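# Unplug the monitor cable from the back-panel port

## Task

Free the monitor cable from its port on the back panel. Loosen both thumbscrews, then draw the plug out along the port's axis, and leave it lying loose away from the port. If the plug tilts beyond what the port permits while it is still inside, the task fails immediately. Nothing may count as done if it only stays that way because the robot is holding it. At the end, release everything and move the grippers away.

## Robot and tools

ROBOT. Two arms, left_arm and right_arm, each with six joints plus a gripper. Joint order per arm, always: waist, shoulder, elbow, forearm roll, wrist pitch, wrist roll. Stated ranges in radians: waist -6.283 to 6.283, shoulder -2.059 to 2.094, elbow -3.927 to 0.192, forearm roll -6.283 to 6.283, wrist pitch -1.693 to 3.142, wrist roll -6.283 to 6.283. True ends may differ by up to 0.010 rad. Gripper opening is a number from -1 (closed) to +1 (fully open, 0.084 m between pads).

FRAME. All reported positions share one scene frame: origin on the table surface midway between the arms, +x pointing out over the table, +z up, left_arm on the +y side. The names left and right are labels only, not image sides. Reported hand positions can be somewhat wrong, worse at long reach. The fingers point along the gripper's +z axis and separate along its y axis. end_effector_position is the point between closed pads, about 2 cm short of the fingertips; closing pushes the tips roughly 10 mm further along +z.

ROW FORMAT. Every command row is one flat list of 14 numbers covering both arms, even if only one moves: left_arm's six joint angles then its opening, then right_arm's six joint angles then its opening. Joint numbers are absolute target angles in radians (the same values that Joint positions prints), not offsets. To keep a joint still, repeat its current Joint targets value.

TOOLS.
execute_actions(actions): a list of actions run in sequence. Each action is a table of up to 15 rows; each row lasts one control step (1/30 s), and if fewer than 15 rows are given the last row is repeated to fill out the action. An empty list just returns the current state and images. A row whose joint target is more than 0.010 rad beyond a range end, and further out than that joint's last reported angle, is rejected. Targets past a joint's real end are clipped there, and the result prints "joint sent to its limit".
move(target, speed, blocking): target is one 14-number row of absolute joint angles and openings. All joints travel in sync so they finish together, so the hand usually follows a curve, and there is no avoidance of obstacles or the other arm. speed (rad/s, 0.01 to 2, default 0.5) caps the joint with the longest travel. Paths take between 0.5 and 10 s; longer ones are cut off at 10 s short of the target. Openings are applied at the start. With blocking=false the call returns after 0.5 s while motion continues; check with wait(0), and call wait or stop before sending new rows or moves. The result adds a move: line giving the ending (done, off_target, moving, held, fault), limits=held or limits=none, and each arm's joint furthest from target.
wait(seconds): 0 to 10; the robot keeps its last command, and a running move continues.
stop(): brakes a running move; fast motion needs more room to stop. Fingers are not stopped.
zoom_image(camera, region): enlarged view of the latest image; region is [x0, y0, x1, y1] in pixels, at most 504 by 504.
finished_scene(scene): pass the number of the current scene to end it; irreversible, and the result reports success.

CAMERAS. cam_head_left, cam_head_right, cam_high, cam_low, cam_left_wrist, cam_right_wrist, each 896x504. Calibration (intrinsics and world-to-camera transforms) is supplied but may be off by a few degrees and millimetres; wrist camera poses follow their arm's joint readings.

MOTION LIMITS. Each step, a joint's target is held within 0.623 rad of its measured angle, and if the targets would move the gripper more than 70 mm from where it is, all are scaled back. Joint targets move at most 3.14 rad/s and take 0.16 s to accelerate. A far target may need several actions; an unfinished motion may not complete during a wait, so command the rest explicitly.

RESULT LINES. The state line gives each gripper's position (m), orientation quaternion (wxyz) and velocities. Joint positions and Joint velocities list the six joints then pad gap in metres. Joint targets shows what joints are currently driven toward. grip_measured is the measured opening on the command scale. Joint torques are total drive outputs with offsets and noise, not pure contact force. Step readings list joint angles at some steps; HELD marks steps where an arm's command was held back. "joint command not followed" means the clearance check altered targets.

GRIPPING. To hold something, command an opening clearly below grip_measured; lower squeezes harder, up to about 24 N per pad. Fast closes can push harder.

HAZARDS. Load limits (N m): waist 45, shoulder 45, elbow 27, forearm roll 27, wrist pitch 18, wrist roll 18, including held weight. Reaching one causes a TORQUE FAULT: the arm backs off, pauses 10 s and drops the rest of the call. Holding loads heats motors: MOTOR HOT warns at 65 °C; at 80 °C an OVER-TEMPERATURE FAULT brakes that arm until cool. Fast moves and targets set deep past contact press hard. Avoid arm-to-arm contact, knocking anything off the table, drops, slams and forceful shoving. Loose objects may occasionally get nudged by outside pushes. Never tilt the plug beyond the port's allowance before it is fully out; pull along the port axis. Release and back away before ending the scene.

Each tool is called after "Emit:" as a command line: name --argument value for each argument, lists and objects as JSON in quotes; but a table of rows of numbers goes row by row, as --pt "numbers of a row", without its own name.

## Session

Emit:
execute_actions --actions '[]'

Scene clock: 0.00 s.
left_arm: end_effector_position=(+0.8012, +0.3344, +0.2867) grip_measured=-1.00 end_effector_quat_wxyz=(+0.178, +0.667, +0.669, +0.276) end_effector_velocity=(-0.000, -0.000, +0.001) end_effector_angular_velocity=(-0.000, -0.001, -0.000) | right_arm: end_effector_position=(+0.5222, -0.2004, +0.3777) grip_measured=-1.00 end_effector_quat_wxyz=(-0.254, +0.570, +0.761, +0.179) end_effector_velocity=(+0.000, -0.000, -0.000) end_effector_angular_velocity=(+0.000, -0.001, -0.001)
Joint names: [waist, shoulder, elbow, forearm roll, wrist pitch, wrist roll]
Joint positions: left_arm=[ 0.009  0.594 -1.856  0.32   0.639 -1.863  0.   ] | right_arm=[-0.221  0.413 -2.015  0.598  1.827 -1.851  0.   ]
Joint velocities: left_arm=[-0.    -0.002  0.001  0.    -0.    -0.    -0.   ] | right_arm=[-0.001  0.    -0.     0.    -0.001 -0.001 -0.   ]
Joint torques (N m, as the arm reports them, + toward a larger angle): no reading
Motor temperatures (°C, as the motors report them): left_arm=[26 31 38 29 30 29] | right_arm=[29 30 30 30 33 33]
Joint targets: left_arm=[0.009 0.594 -1.856 0.320 0.639 -1.863] | right_arm=[-0.221 0.413 -2.015 0.598 1.827 -1.851]
camera_calibration (this result's frames):
cam_left_wrist: T_world_to_cam=[[0.77665, -0.0342324, 0.629001, -0.763854], [0.0491084, -0.992193, -0.114635, 0.389071], [0.628015, 0.11992, -0.768906, -0.190102], [0, 0, 0, 1]] pos_world=[0.693528, 0.382682, 0.378895]
cam_right_wrist: T_world_to_cam=[[0.960575, 0.27801, -0.00246089, -0.413114], [0.225759, -0.785143, -0.5767, 0.0103198], [-0.162261, 0.553408, -0.816952, 0.636775], [0, 0, 0, 1]] pos_world=[0.497821, -0.229444, 0.525149]

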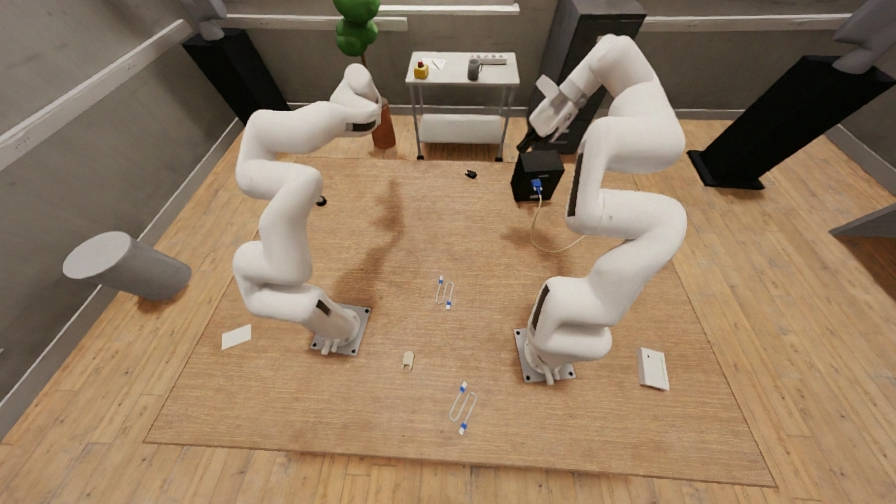

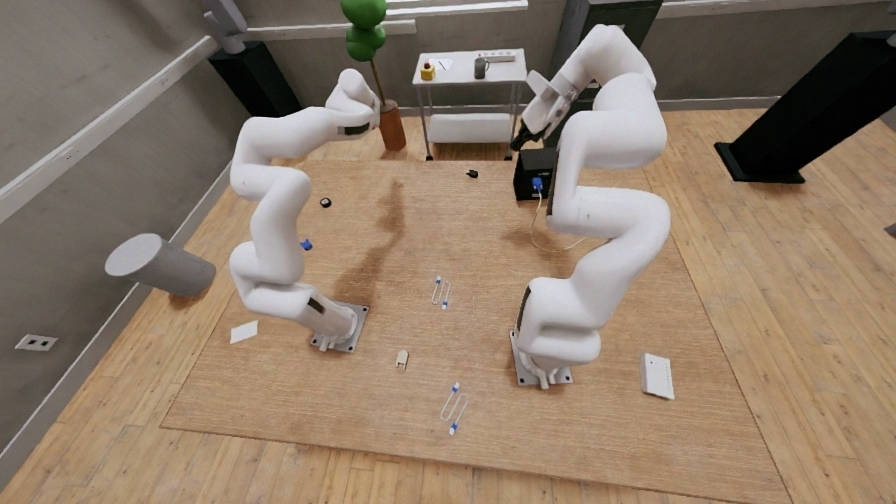

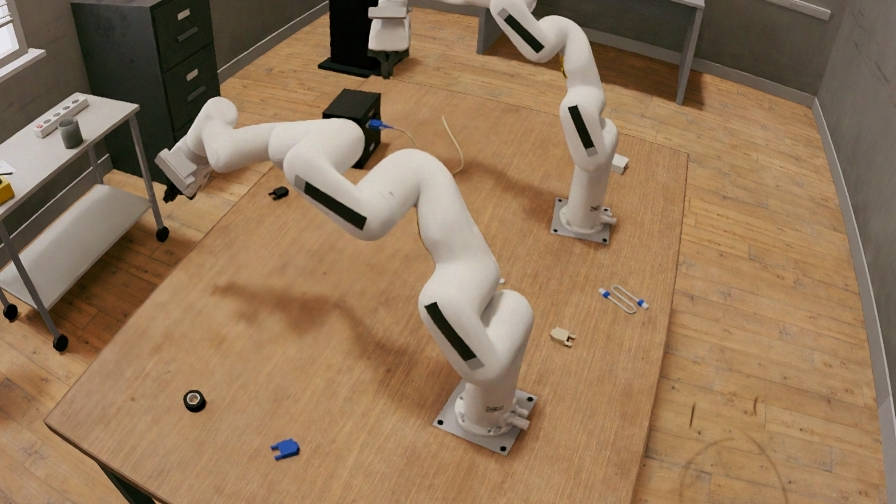

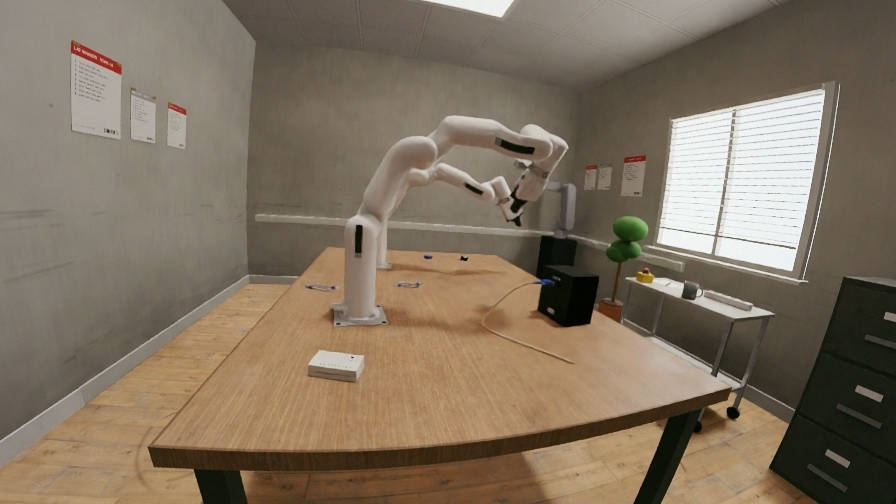

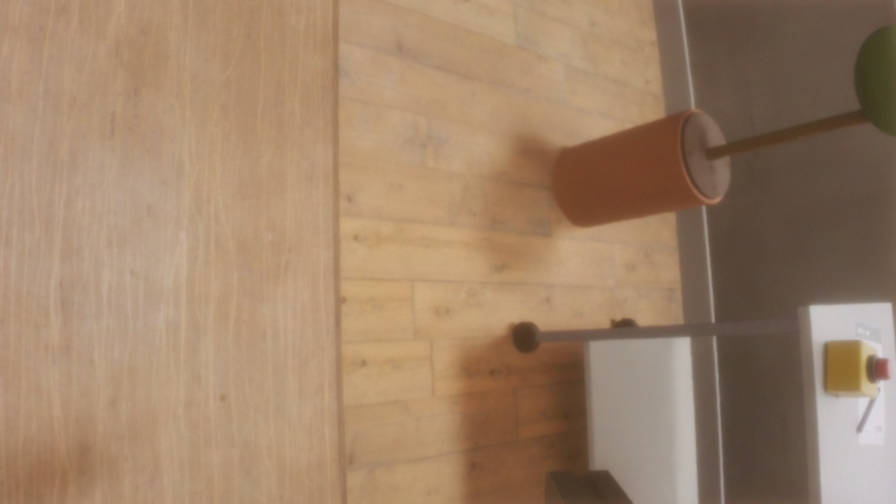

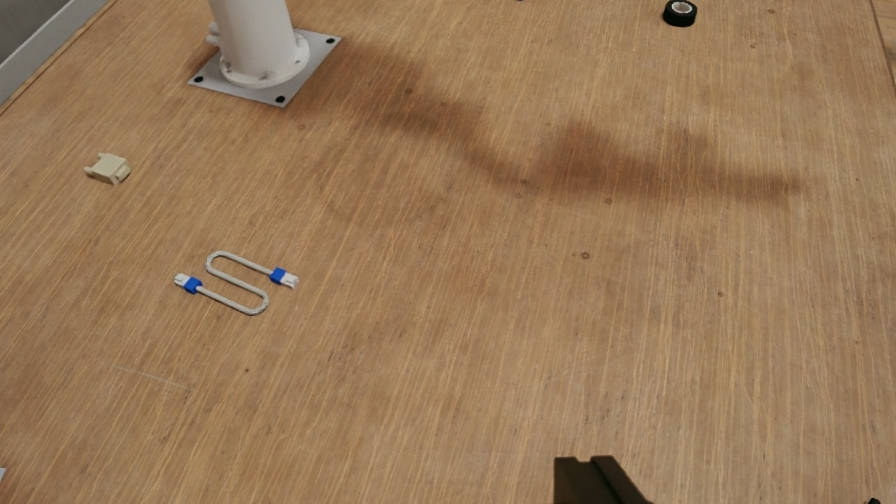

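Emit:
move --target '[-0.4,0.4,-1.5,0,0.2,0,-1,-0.04,-0.3,-0.7,3.1416,1.371,-1.571,-0.6]' --speed 1.2

Emit:
move --target '[-0.815,0.5,-1.5,0,0.2,0,-1,-0.04,0.3,-0.5,3.1416,1.371,-1.571,-0.6]' --speed 0.5

Scene clock: 10.97 s.
left_arm: end_effector_position=(+0.6914, +0.0189, +0.3251) grip_measured=-1.00 end_effector_quat_wxyz=(+0.108, +0.872, -0.224, +0.421) end_effector_velocity=(-0.001, -0.001, +0.000) end_effector_angular_velocity=(+0.001, -0.000, -0.002) | right_arm: end_effector_position=(+0.5162, -0.2531, +0.5624) grip_measured=-0.62 end_effector_quat_wxyz=(+0.686, -0.278, +0.252, -0.623) end_effector_velocity=(-0.000, -0.000, -0.001) end_effector_angular_velocity=(+0.002, +0.002, -0.000)
Joint names: [waist, shoulder, elbow, forearm roll, wrist pitch, wrist roll]
Joint positions: left_arm=[-0.4  0.4 -1.5  0.   0.2 -0.   0. ] | right_arm=[-0.04  -0.3   -0.7    3.141  1.371 -1.571  0.017]
Joint velocities: left_arm=[-0.002 -0.002  0.002 -0.    -0.     0.001  0.   ] | right_arm=[ 0.001 -0.001  0.002  0.003 -0.     0.    -0.   ]
Joint torques (N m, as the arm reports them, + toward a larger angle): left_arm=[  0.6  -27.68 -25.51   0.71  -2.11  -0.44] | right_arm=[ -1.81 -18.94 -19.39  -0.01   2.15   0.2 ]
Motor temperatures (°C, as the motors report them): left_arm=[26 31 39 29 30 29] | right_arm=[29 30 31 30 33 33]
Joint targets: left_arm=[-0.400 0.400 -1.500 0.000 0.200 -0.000] | right_arm=[-0.040 -0.300 -0.700 3.142 1.371 -1.571]
move: done; limits=none; left_arm: farthest joint: the waist, 0.000 radians from its target (0.409 radians at the start); right_arm: farthest joint: the waist, 0.000 radians from its target (0.181 radians at the start)
camera_calibration (this result's frames):
cam_left_wrist: T_world_to_cam=[[-0.492835, -0.869768, 0.0248447, 0.376419], [-0.557598, 0.293773, -0.776391, 0.696145], [0.667981, -0.396486, -0.629762, -0.11691], [0, 0, 0, 1]] pos_world=[0.651775, 0.0765359, 0.457503]
cam_right_wrist: T_world_to_cam=[[0.702991, 0.0666863, -0.708066, 0.0839769], [-0.107109, 0.994166, -0.0127096, 0.381786], [0.703088, 0.0847748, 0.706032, -0.605929], [0, 0, 0, 1]] pos_world=[0.407879, -0.333791, 0.492119]

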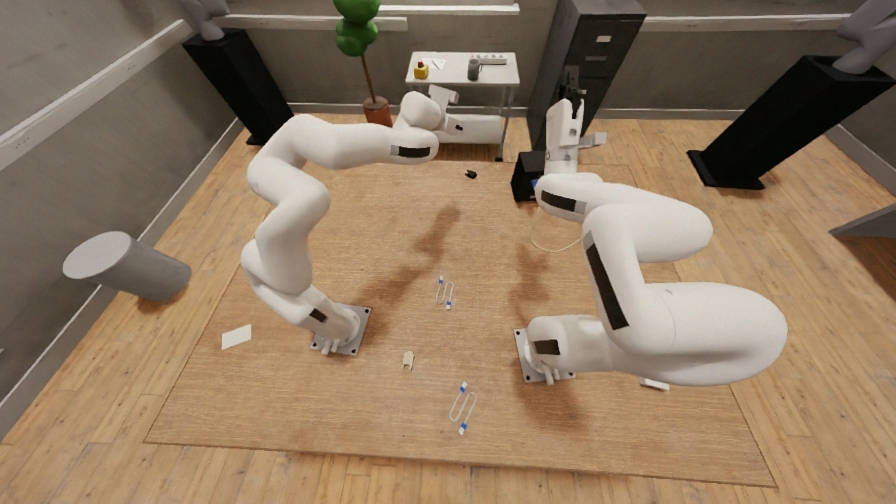

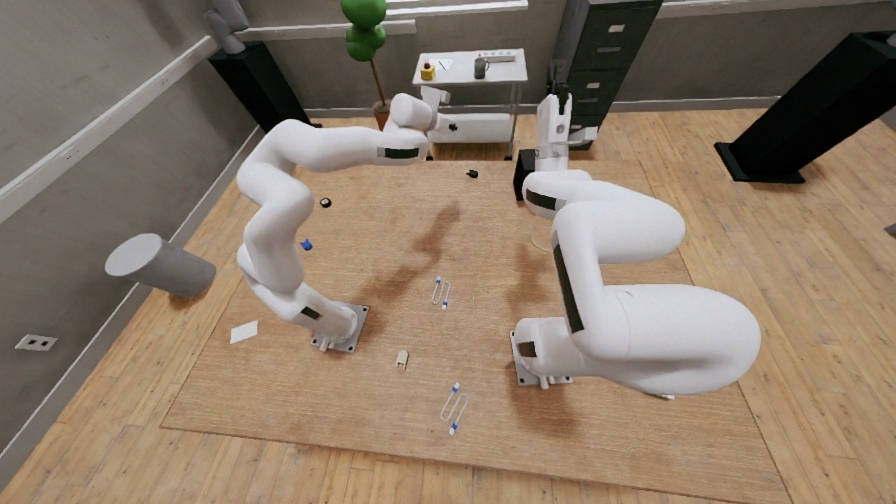

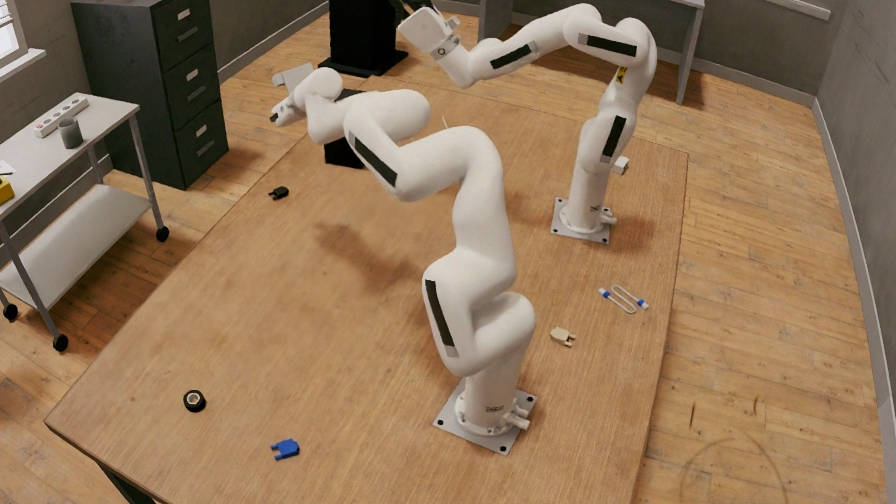

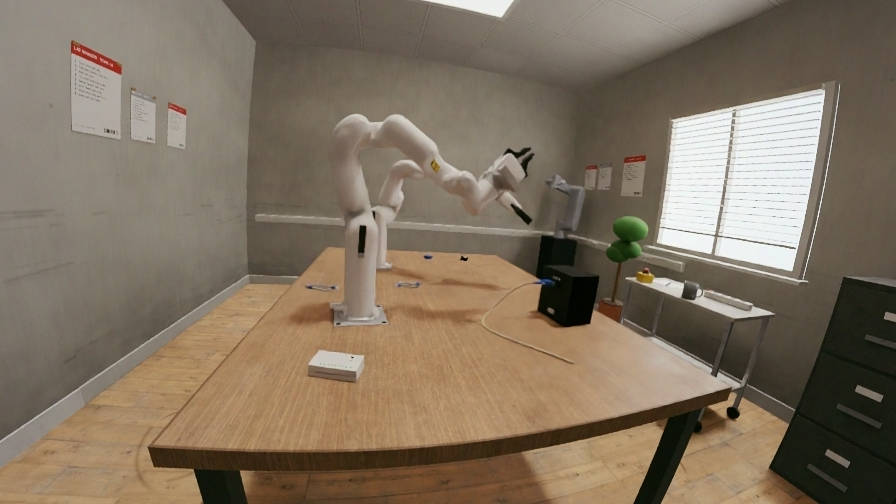

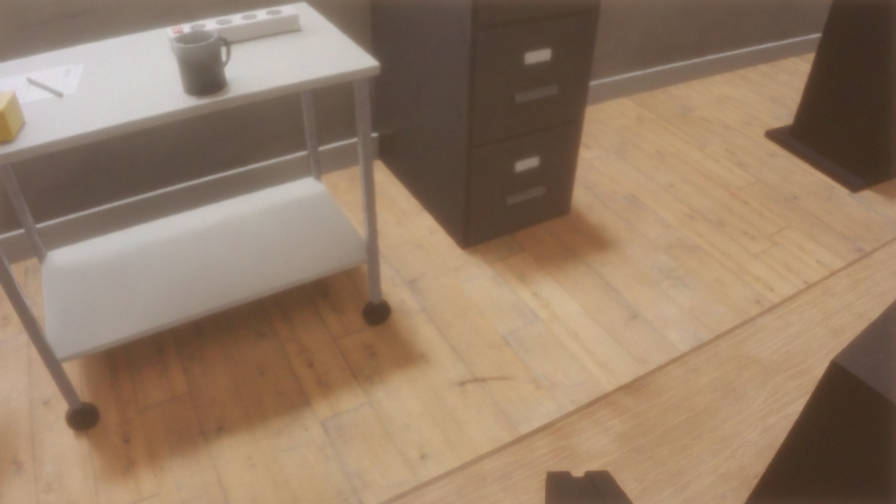

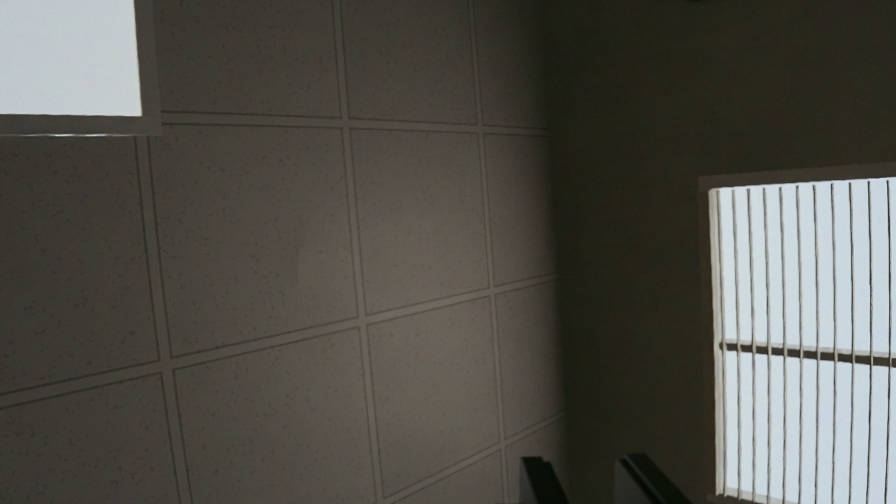

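Scene clock: 12.77 s.
left_arm: end_effector_position=(+0.4929, -0.2153, +0.2506) grip_measured=-1.00 end_effector_quat_wxyz=(+0.172, +0.826, -0.408, +0.349) end_effector_velocity=(-0.002, -0.001, -0.001) end_effector_angular_velocity=(+0.002, +0.001, -0.004) | right_arm: end_effector_position=(+0.5203, -0.2528, +0.1272) grip_measured=-0.62 end_effector_quat_wxyz=(+0.524, -0.523, +0.475, -0.476) end_effector_velocity=(-0.001, +0.000, -0.002) end_effector_angular_velocity=(+0.001, +0.004, +0.001)
Joint names: [waist, shoulder, elbow, forearm roll, wrist pitch, wrist roll]
Joint positions: left_arm=[-0.814  0.5   -1.5   -0.     0.2   -0.     0.   ] | right_arm=[-0.04   0.299 -0.5    3.142  1.371 -1.571  0.017]
Joint velocities: left_arm=[-0.003  0.002  0.     0.001  0.    -0.     0.   ] | right_arm=[ 0.001  0.003  0.002  0.     0.001  0.002 -0.   ]
Joint torques (N m, as the arm reports them, + toward a larger angle): left_arm=[ -0.11 -28.25 -25.29  -0.1   -2.29  -0.46] | right_arm=[ -1.61 -24.44 -10.    -0.32   1.65   0.39]
Motor temperatures (°C, as the motors report them): left_arm=[26 31 39 29 30 29] | right_arm=[29 30 31 30 33 33]
Joint targets: left_arm=[-0.815 0.500 -1.500 0.000 0.200 0.000] | right_arm=[-0.040 0.300 -0.500 3.142 1.371 -1.571]
move: done; limits=none; left_arm: farthest joint: the waist, 0.001 radians from its target (0.415 radians at the start); right_arm: farthest joint: the shoulder, 0.001 radians from its target (0.600 radians at the start)
camera_calibration (this result's frames):
cam_left_wrist: T_world_to_cam=[[-0.799972, -0.599474, 0.0259958, 0.28602], [-0.437081, 0.552488, -0.70973, 0.576034], [0.411102, -0.579127, -0.703994, -0.0182424], [0, 0, 0, 1]] pos_world=[0.488081, -0.157355, 0.388551]
cam_right_wrist: T_world_to_cam=[[-0.0149857, -0.00278923, -0.999884, 0.166108], [-0.112672, 0.993632, -0.00108312, 0.377637], [0.993519, 0.112643, -0.0152046, -0.353879], [0, 0, 0, 1]] pos_world=[0.396624, -0.334907, 0.161118]

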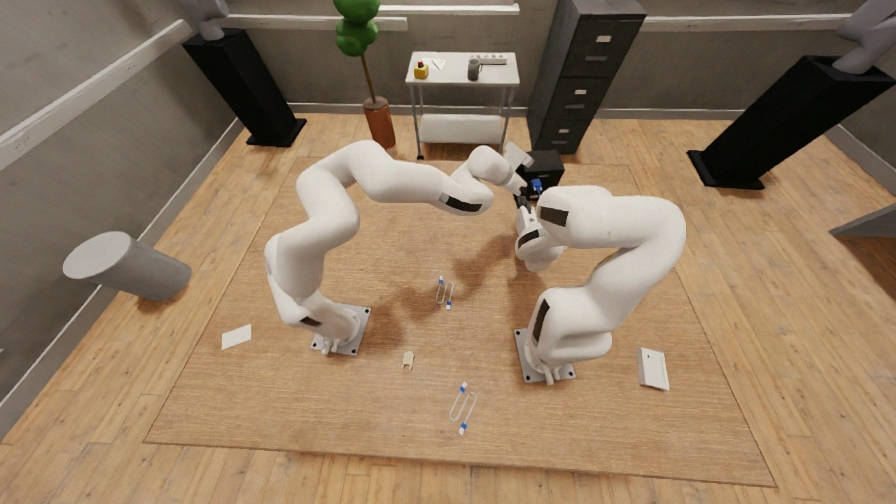

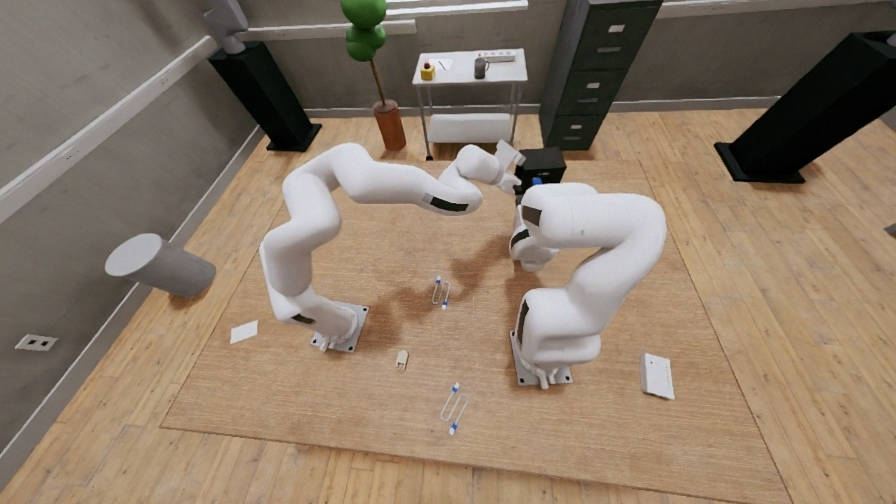

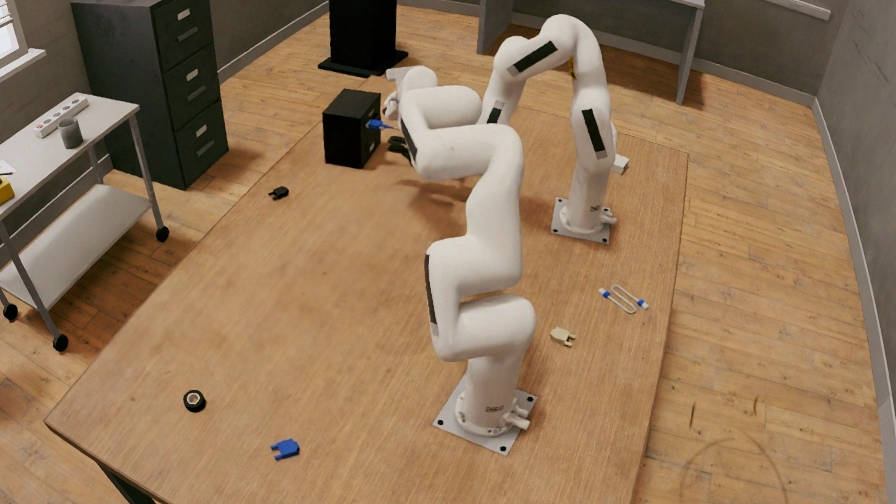

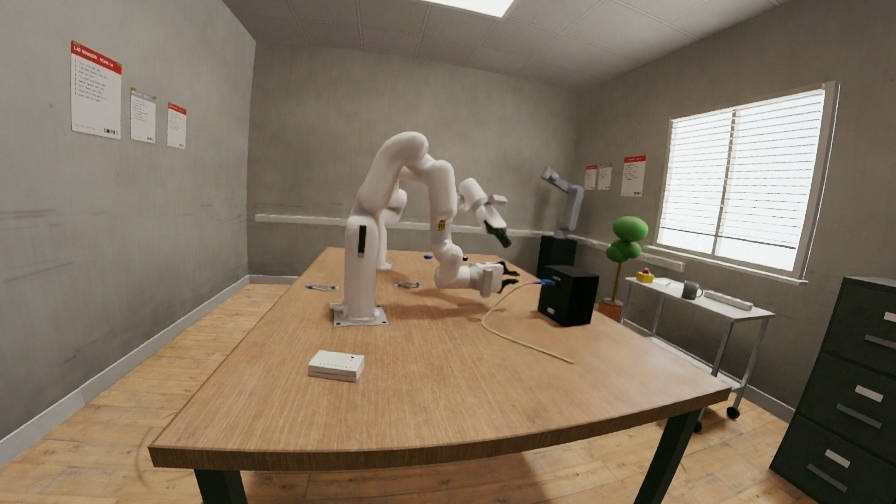

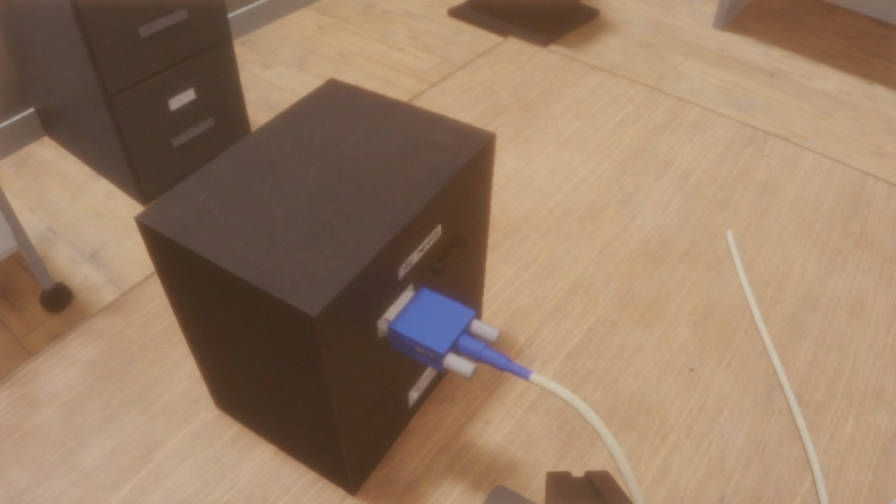

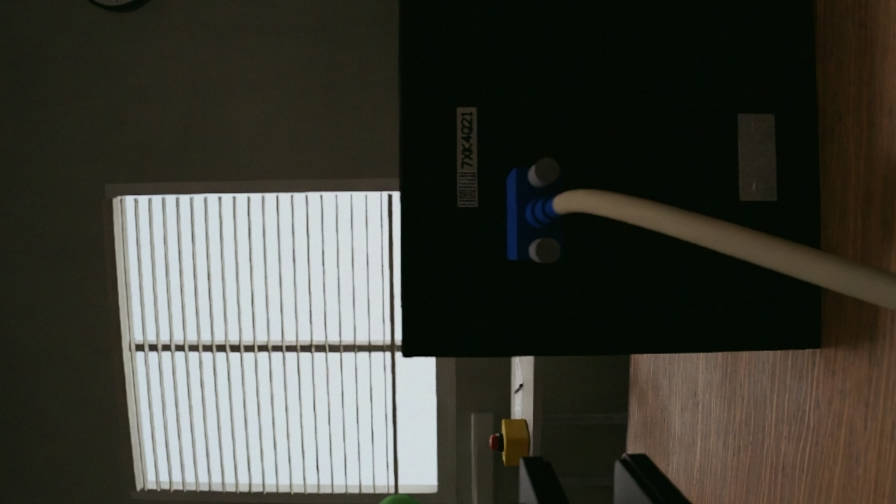

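Emit:
move --target '[-0.815,0.5,-1.5,0,0.2,0,-1,-0.158,0.4,-0.693,3.019,1.281,-1.534,-0.6]' --speed 0.2

Emit:
zoom_image --camera "cam_left_wrist" --region '[360,270,580,410]'

Scene clock: 39.27 s.
left_arm: end_effector_position=(+0.4926, -0.2155, +0.2505) grip_measured=-1.00 end_effector_quat_wxyz=(+0.172, +0.826, -0.408, +0.349) end_effector_velocity=(-0.001, -0.000, -0.000) end_effector_angular_velocity=(-0.000, +0.001, -0.000) | right_arm: end_effector_position=(+0.5755, -0.2895, +0.1270) grip_measured=-0.62 end_effector_quat_wxyz=(+0.524, -0.523, +0.476, -0.475) end_effector_velocity=(+0.001, +0.000, +0.000) end_effector_angular_velocity=(+0.001, -0.001, +0.001)
Joint names: [waist, shoulder, elbow, forearm roll, wrist pitch, wrist roll]
Joint positions: left_arm=[-0.815  0.5   -1.5   -0.     0.2    0.     0.   ] | right_arm=[-0.158  0.4   -0.693  3.019  1.281 -1.534  0.017]
Joint velocities: left_arm=[-0.001 -0.001  0.001 -0.001 -0.    -0.001  0.   ] | right_arm=[-0.001  0.001 -0.003 -0.002 -0.001  0.002  0.   ]
Joint torques (N m, as the arm reports them, + toward a larger angle): left_arm=[  0.04 -28.03 -25.32   0.16  -2.27  -0.59] | right_arm=[ -2.01 -28.32 -11.52  -0.09   1.52   0.27]
Motor temperatures (°C, as the motors report them): left_arm=[26 31 40 29 31 29] | right_arm=[29 30 31 30 33 33]
Joint targets: left_arm=[-0.815 0.500 -1.500 0.000 0.200 0.000] | right_arm=[-0.158 0.400 -0.693 3.019 1.281 -1.534]
move: done; limits=none; left_arm: farthest joint: the waist, 0.000 radians from its target (0.000 radians at the start); right_arm: farthest joint: the waist, 0.000 radians from its target (0.118 radians at the start)
camera_calibration (this result's frames):
cam_left_wrist: T_world_to_cam=[[-0.800281, -0.599062, 0.0259751, 0.285892], [-0.436843, 0.552806, -0.70963, 0.57588], [0.410753, -0.57925, -0.704096, -0.0181448], [0, 0, 0, 1]] pos_world=[0.487816, -0.157593, 0.38846]
cam_right_wrist: T_world_to_cam=[[-0.0153378, -0.00110923, -0.999882, 0.16729], [-0.112285, 0.993676, 0.000620058, 0.419944], [0.993558, 0.112281, -0.0153654, -0.404738], [0, 0, 0, 1]] pos_world=[0.451849, -0.371659, 0.16079]

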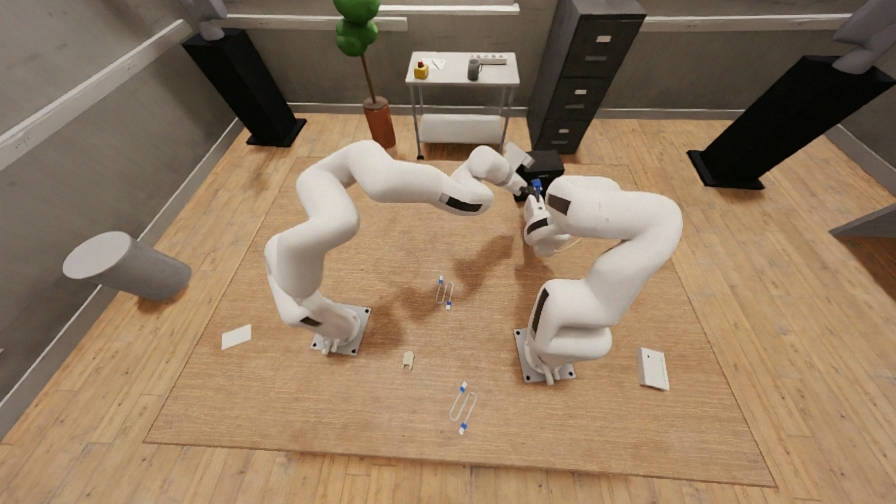

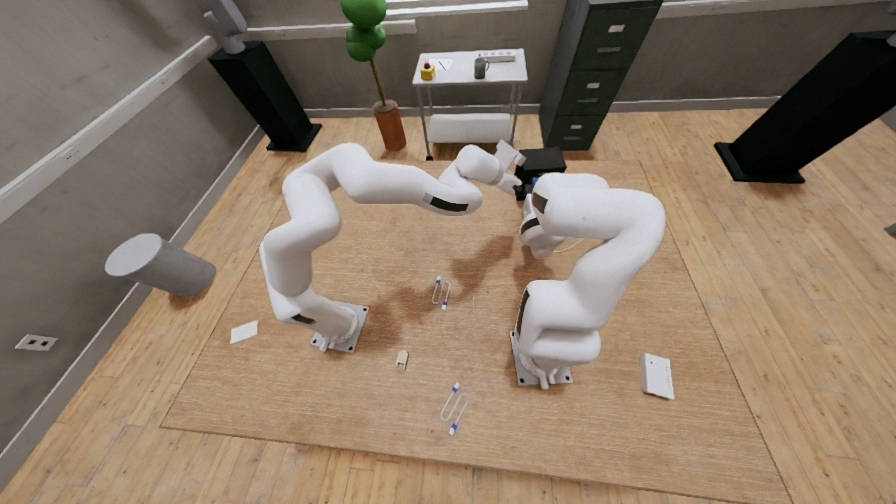

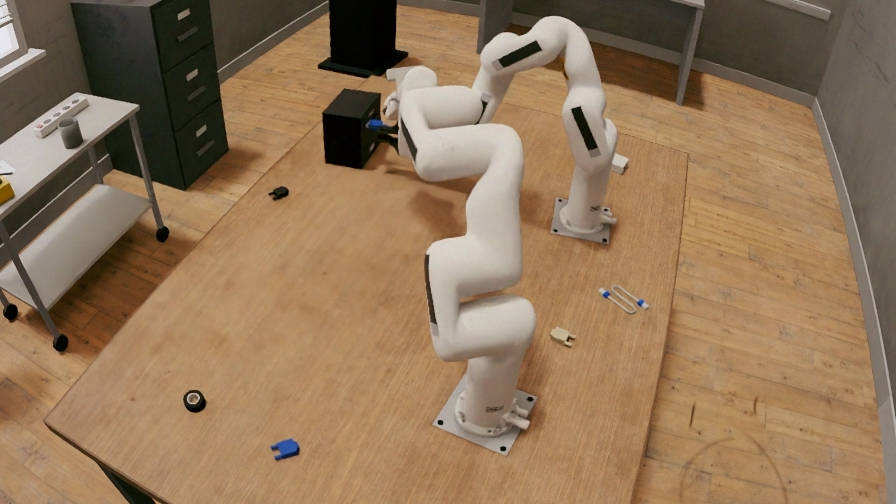

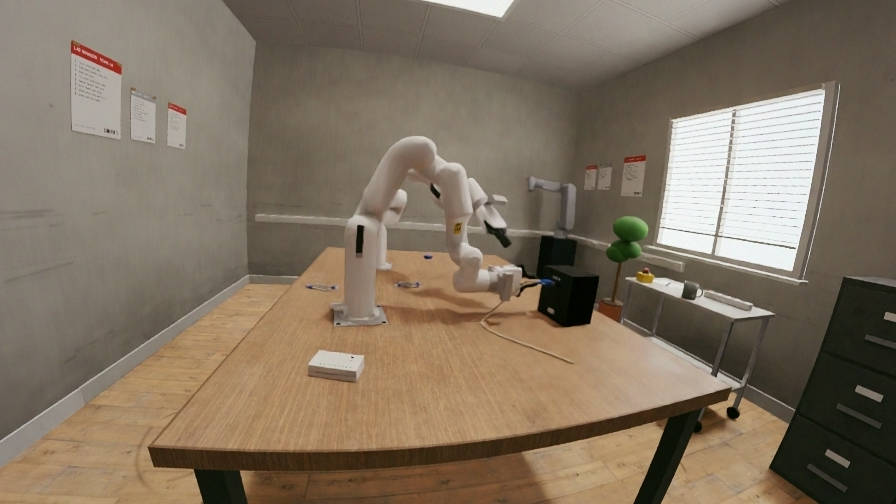

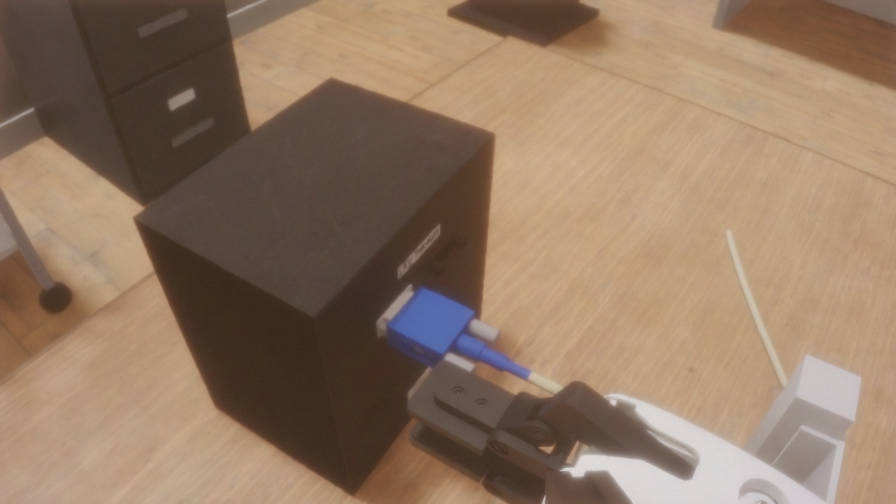

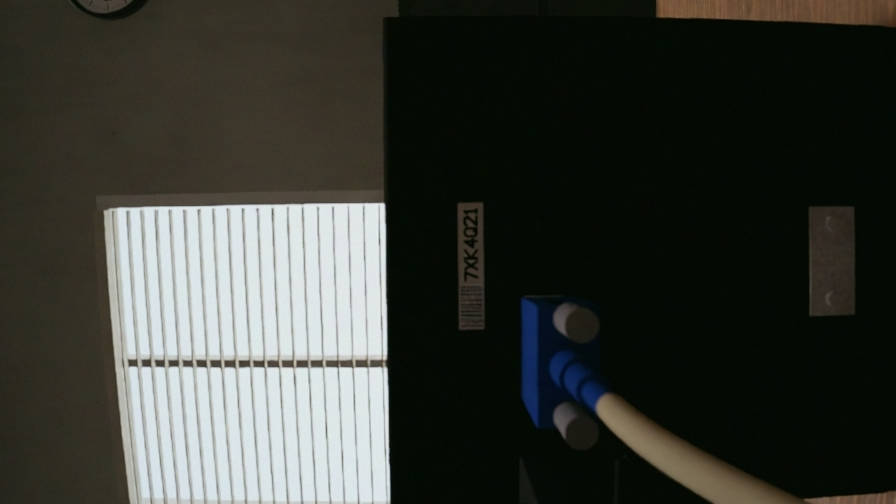

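Region (360, 270, 580, 410) of cam_left_wrist's 896x504 image, scaled by 2.291, with more detail than that image has; it fills the top 321 rows of this view, and the rest is white.

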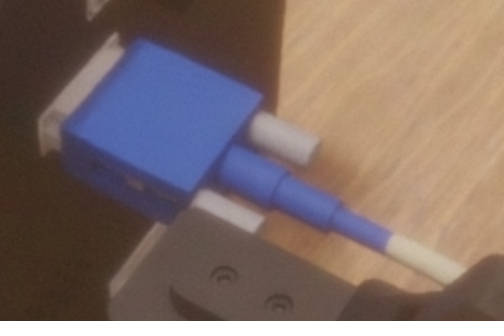

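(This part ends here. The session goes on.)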